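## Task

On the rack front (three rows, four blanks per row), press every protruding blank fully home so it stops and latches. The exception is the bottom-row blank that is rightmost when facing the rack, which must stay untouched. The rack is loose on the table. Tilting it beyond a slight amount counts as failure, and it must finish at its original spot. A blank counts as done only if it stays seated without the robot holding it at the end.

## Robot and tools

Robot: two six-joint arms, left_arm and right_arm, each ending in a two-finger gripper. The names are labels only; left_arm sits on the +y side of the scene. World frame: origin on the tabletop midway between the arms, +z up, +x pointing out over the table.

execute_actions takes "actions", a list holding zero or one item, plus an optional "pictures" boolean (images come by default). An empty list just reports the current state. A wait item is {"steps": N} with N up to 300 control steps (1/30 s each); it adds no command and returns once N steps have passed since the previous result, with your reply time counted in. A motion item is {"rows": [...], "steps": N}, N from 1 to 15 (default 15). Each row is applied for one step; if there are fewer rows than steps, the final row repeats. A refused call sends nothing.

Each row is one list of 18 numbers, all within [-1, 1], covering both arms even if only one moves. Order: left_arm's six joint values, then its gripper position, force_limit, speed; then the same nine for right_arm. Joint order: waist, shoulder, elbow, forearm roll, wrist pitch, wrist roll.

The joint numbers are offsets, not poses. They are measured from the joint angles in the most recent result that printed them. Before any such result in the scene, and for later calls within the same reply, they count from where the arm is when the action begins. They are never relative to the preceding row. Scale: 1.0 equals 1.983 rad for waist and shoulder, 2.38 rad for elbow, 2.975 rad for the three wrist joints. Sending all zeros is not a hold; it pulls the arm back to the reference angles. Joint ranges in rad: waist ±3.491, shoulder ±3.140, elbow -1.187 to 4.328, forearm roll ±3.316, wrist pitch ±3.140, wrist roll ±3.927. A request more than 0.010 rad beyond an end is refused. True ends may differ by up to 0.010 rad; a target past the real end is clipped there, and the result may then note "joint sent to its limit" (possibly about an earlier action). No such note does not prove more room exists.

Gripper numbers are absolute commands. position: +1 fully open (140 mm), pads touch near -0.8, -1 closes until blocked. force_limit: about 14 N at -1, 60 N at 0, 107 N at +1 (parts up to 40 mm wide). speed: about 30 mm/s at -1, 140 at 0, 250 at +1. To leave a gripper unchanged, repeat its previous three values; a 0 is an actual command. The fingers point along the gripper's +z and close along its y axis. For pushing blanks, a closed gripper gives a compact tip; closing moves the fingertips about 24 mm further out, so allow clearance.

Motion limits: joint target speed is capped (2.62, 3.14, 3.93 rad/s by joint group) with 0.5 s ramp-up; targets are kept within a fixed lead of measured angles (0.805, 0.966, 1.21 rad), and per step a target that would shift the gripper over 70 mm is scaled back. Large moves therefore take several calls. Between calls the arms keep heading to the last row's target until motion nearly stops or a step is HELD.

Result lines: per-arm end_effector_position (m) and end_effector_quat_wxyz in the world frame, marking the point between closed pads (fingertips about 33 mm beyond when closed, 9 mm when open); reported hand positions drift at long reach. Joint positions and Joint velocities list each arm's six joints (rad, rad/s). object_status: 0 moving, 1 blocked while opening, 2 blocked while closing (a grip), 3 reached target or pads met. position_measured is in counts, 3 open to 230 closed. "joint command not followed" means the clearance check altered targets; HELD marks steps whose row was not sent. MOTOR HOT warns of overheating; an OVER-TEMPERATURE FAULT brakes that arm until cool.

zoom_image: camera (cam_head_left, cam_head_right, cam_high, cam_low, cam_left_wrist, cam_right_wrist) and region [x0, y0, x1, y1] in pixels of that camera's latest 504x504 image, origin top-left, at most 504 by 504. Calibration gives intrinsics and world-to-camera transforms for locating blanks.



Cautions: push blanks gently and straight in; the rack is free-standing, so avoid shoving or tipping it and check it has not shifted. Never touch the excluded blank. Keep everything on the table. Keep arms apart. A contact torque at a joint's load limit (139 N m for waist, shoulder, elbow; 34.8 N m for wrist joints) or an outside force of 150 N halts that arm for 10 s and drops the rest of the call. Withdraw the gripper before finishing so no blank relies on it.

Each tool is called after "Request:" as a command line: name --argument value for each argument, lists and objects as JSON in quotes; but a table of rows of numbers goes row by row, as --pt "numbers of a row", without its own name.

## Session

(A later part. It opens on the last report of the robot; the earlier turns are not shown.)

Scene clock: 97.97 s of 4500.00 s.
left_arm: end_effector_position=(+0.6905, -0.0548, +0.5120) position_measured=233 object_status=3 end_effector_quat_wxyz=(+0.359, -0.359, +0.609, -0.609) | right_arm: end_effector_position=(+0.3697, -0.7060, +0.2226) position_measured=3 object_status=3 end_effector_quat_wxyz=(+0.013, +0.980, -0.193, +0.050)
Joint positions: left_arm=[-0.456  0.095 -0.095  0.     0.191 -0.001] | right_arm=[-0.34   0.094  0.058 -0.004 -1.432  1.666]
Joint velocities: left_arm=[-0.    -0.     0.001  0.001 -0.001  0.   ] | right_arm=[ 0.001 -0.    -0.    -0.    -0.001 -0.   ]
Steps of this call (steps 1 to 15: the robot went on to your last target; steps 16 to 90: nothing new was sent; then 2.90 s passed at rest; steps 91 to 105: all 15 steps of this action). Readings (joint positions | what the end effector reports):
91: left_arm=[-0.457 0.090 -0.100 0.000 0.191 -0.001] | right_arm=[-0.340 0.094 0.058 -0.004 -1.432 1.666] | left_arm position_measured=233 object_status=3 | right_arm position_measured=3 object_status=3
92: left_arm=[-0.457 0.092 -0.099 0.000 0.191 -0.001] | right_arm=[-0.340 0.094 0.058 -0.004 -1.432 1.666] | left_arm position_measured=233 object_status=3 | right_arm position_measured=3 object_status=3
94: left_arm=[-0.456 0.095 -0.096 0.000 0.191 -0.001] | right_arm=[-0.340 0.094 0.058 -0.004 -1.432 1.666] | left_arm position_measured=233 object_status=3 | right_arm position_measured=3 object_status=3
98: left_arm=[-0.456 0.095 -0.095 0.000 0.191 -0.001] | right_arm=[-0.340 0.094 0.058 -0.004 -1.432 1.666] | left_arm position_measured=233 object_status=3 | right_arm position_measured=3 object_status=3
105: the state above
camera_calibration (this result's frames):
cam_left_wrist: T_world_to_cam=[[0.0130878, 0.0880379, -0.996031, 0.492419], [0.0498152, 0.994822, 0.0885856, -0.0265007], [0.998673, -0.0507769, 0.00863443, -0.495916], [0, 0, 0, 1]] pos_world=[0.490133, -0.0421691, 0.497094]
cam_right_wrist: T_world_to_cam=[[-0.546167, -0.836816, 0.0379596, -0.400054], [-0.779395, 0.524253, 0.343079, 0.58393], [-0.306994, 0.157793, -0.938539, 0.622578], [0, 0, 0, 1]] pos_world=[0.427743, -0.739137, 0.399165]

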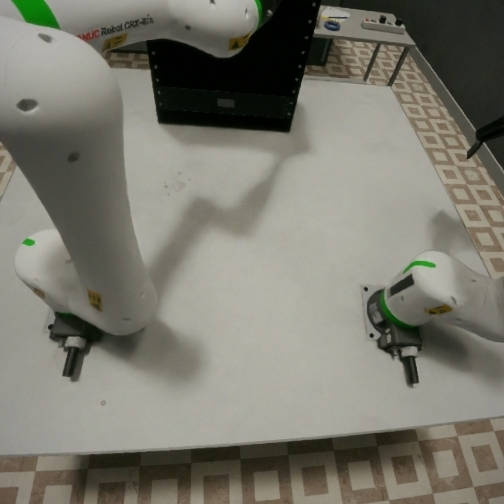

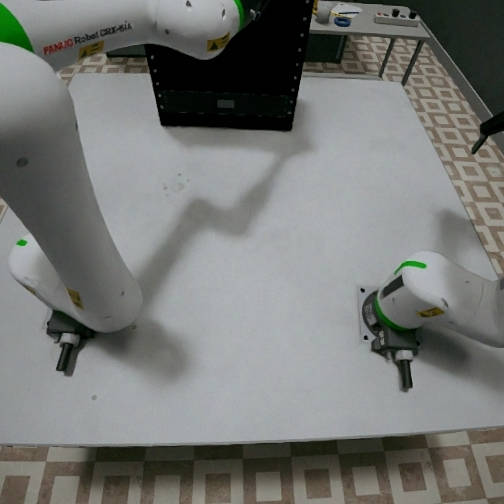

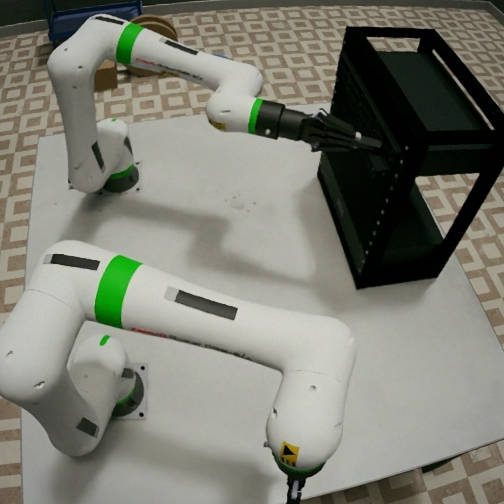

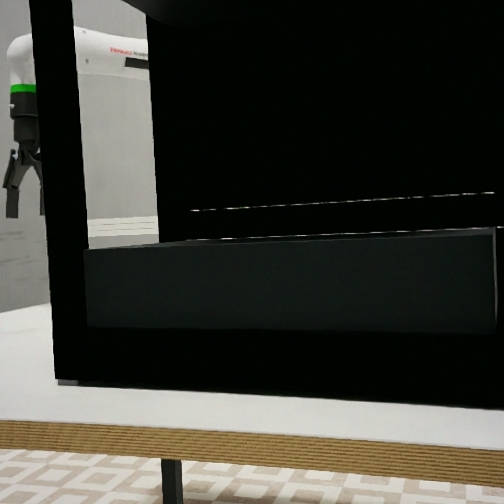

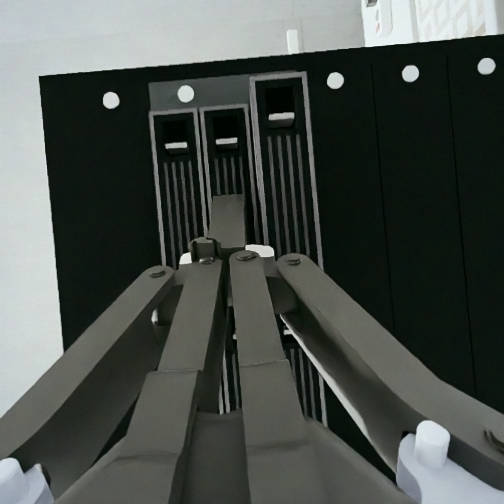

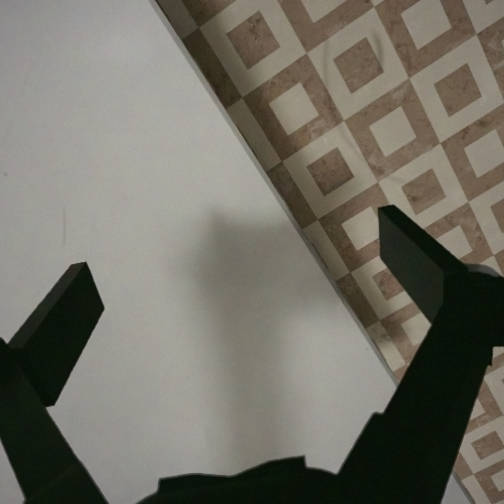

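Latched. Retreat and inspect.

Request:
execute_actions --actions '[{"rows":[[-0.016,-0.055,-0.047,0,0,0,-1,0,0,0,0,0,0,0,0,1,0,0]]}]' --pictures false

Request:
execute_actions --actions '[{"rows":[[0.13,-0.3,-0.17,0,0.01,0.528,-1,0,0,0,0,0,0,0,0,1,0,0]]}]' --pictures false

Request:
execute_actions --actions '[{"steps":40}]'

Request:
zoom_image --camera "cam_left_wrist" --region '[0,100,504,300]'

Scene clock: 102.90 s of 4500.00 s.
left_arm: end_effector_position=(+0.6355, -0.0523, +0.5116) position_measured=233 object_status=3 end_effector_quat_wxyz=(+0.349, -0.350, +0.615, -0.614) | right_arm: end_effector_position=(+0.3697, -0.7060, +0.2226) position_measured=3 object_status=3 end_effector_quat_wxyz=(+0.013, +0.980, -0.193, +0.050)
Joint positions: left_arm=[-0.487 -0.014 -0.207  0.     0.191 -0.001] | right_arm=[-0.34   0.094  0.058 -0.004 -1.432  1.666]
Joint velocities: left_arm=[ 0.    -0.    -0.     0.001  0.    -0.   ] | right_arm=[-0. -0. -0. -0.  0. -0.]
Steps of this call (steps 1 to 15: the robot went on to your last target; steps 16 to 90: nothing new was sent; then 1.43 s passed at rest; steps 91 to 105: all 15 steps of this action). Readings (joint positions | what the end effector reports):
91: left_arm=[-0.456 0.095 -0.095 0.000 0.191 -0.001] | right_arm=[-0.340 0.094 0.058 -0.004 -1.432 1.666] | left_arm position_measured=233 object_status=3 | right_arm position_measured=3 object_status=3
92: left_arm=[-0.456 0.093 -0.097 0.000 0.191 -0.001] | right_arm=[-0.340 0.094 0.058 -0.004 -1.432 1.666] | left_arm position_measured=233 object_status=3 | right_arm position_measured=3 object_status=3
94: left_arm=[-0.461 0.073 -0.119 0.000 0.191 -0.001] | right_arm=[-0.340 0.094 0.058 -0.004 -1.432 1.666] | left_arm position_measured=233 object_status=3 | right_arm position_measured=3 object_status=3
98: left_arm=[-0.484 -0.003 -0.196 0.000 0.191 -0.001] | right_arm=[-0.340 0.094 0.058 -0.004 -1.432 1.666] | left_arm position_measured=233 object_status=3 | right_arm position_measured=3 object_status=3
105: the state above

Scene clock: 103.40 s of 4500.00 s.
left_arm: end_effector_position=(+0.5973, +0.0594, +0.5655) position_measured=233 object_status=3 end_effector_quat_wxyz=(-0.195, +0.519, -0.429, +0.713) | right_arm: end_effector_position=(+0.3697, -0.7060, +0.2226) position_measured=3 object_status=3 end_effector_quat_wxyz=(+0.013, +0.980, -0.193, +0.050)
Joint positions: left_arm=[-0.375 -0.271 -0.382  0.     0.204  0.613] | right_arm=[-0.34   0.094  0.058 -0.004 -1.432  1.666]
Joint velocities: left_arm=[ 0.291 -0.675 -0.459 -0.001  0.033  1.91 ] | right_arm=[-0.     0.     0.    -0.001  0.    -0.   ]
Steps of this call (steps 1 to 15: all 15 steps of this action). Readings (joint positions | what the end effector reports):
1: left_arm=[-0.487 -0.014 -0.207 0.000 0.191 -0.001] | right_arm=[-0.340 0.094 0.058 -0.004 -1.432 1.666] | left_arm position_measured=233 object_status=3 | right_arm position_measured=3 object_status=3
2: left_arm=[-0.486 -0.015 -0.208 0.000 0.191 0.003] | right_arm=[-0.340 0.094 0.058 -0.004 -1.432 1.666] | left_arm position_measured=233 object_status=3 | right_arm position_measured=3 object_status=3
4: left_arm=[-0.479 -0.031 -0.219 0.000 0.191 0.034] | right_arm=[-0.340 0.094 0.058 -0.004 -1.432 1.666] | left_arm position_measured=233 object_status=3 | right_arm position_measured=3 object_status=3
8: left_arm=[-0.444 -0.110 -0.273 0.000 0.195 0.199] | right_arm=[-0.340 0.094 0.058 -0.004 -1.432 1.666] | left_arm position_measured=233 object_status=3 | right_arm position_measured=3 object_status=3
15: the state above

Scene clock: 104.73 s of 4500.00 s.
left_arm: end_effector_position=(+0.5246, +0.1800, +0.5972) position_measured=233 object_status=3 end_effector_quat_wxyz=(+0.108, +0.620, -0.087, +0.772) | right_arm: end_effector_position=(+0.3697, -0.7060, +0.2226) position_measured=3 object_status=3 end_effector_quat_wxyz=(+0.013, +0.980, -0.193, +0.050)
Joint positions: left_arm=[-0.229 -0.609 -0.612  0.     0.221  1.57 ] | right_arm=[-0.34   0.094  0.058 -0.004 -1.432  1.666]
Joint velocities: left_arm=[0.    0.    0.001 0.    0.002 0.   ] | right_arm=[-0.     0.     0.    -0.     0.002  0.   ]
Steps of this call (steps 1 to 40: the robot went on to your last target). Readings (joint positions | what the end effector reports):
1: left_arm=[-0.365 -0.294 -0.398 0.000 0.205 0.679] | right_arm=[-0.340 0.094 0.058 -0.004 -1.432 1.666] | left_arm position_measured=233 object_status=3 | right_arm position_measured=3 object_status=3
2: left_arm=[-0.355 -0.317 -0.413 0.000 0.206 0.744] | right_arm=[-0.340 0.094 0.058 -0.004 -1.432 1.666] | left_arm position_measured=233 object_status=3 | right_arm position_measured=3 object_status=3
4: left_arm=[-0.335 -0.364 -0.445 0.000 0.208 0.877] | right_arm=[-0.340 0.094 0.058 -0.004 -1.432 1.666] | left_arm position_measured=233 object_status=3 | right_arm position_measured=3 object_status=3
8: left_arm=[-0.293 -0.461 -0.511 0.000 0.213 1.150] | right_arm=[-0.340 0.094 0.058 -0.004 -1.432 1.666] | left_arm position_measured=233 object_status=3 | right_arm position_measured=3 object_status=3
40: the state above
camera_calibration (this result's frames):
cam_left_wrist: T_world_to_cam=[[-0.286526, -0.954, -0.088246, 0.361403], [-0.200652, 0.149818, -0.968139, 0.655181], [0.936826, -0.25969, -0.234348, -0.103933], [0, 0, 0, 1]] pos_world=[0.332381, 0.21963, 0.641842]
cam_right_wrist: T_world_to_cam=[[-0.546167, -0.836816, 0.0379597, -0.400054], [-0.779395, 0.524252, 0.343079, 0.58393], [-0.306994, 0.157793, -0.938539, 0.622577], [0, 0, 0, 1]] pos_world=[0.427743, -0.739137, 0.399165]

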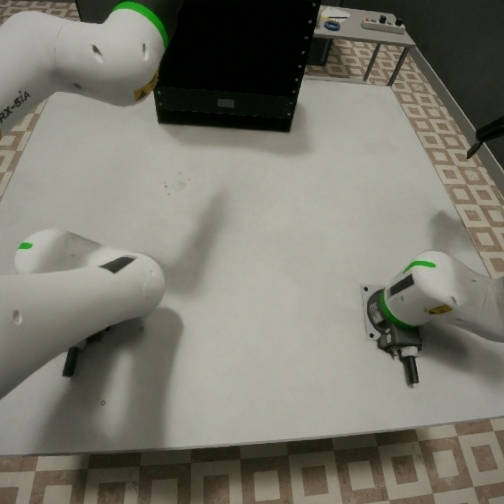

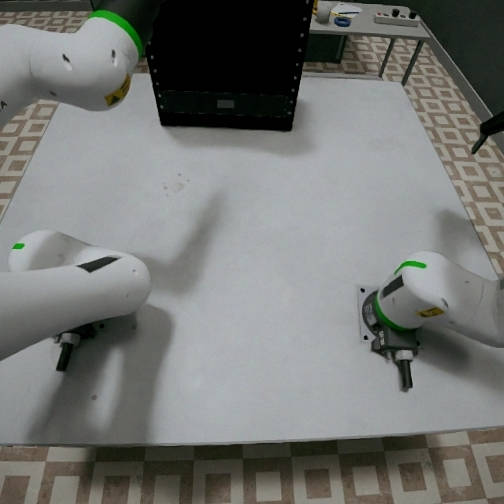

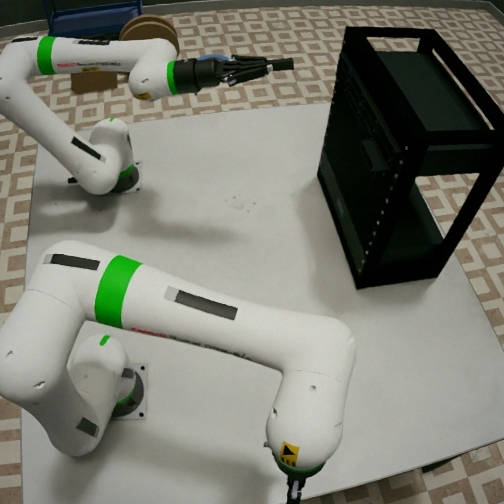

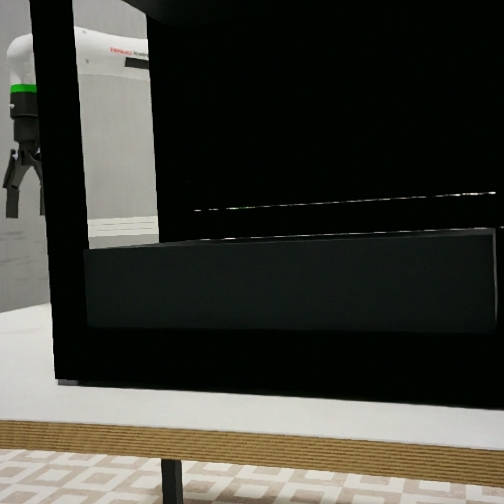

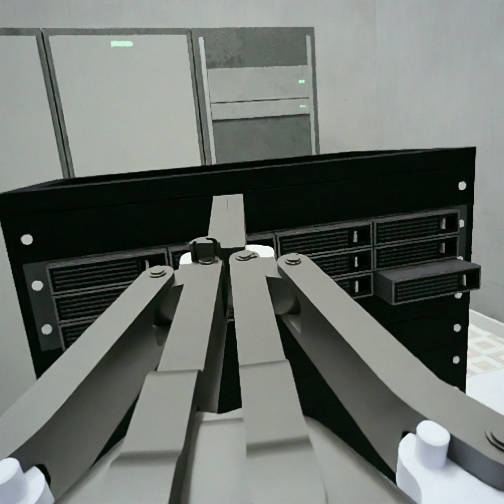

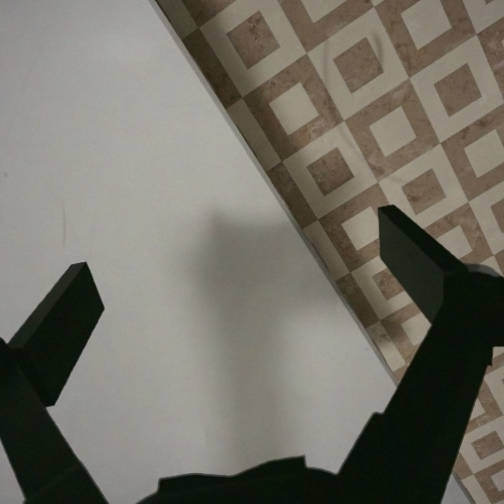

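Region (0, 100, 504, 300) of cam_left_wrist's 504x504 image, scaled by 1.000; it fills the top 200 rows of this view, and the rest is white.

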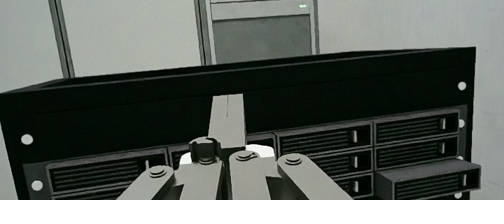

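Request:
zoom_image --camera "cam_left_wrist" --region '[310,200,430,320]'

Request:
zoom_image --camera "cam_left_wrist" --region '[10,230,170,390]'

Region (310, 200, 430, 320) of cam_left_wrist's 504x504 image, scaled by 4.200, with more detail than that image has.

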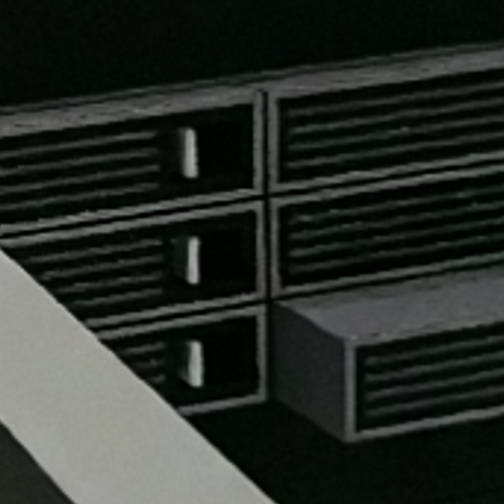

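Region (10, 230, 170, 390) of cam_left_wrist's 504x504 image, scaled by 3.150, with more detail than that image has.

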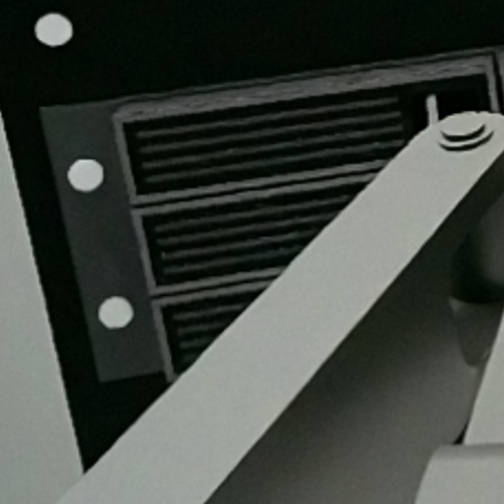

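Request:
finished_scene --scene 1

The scene is finished: the task was done.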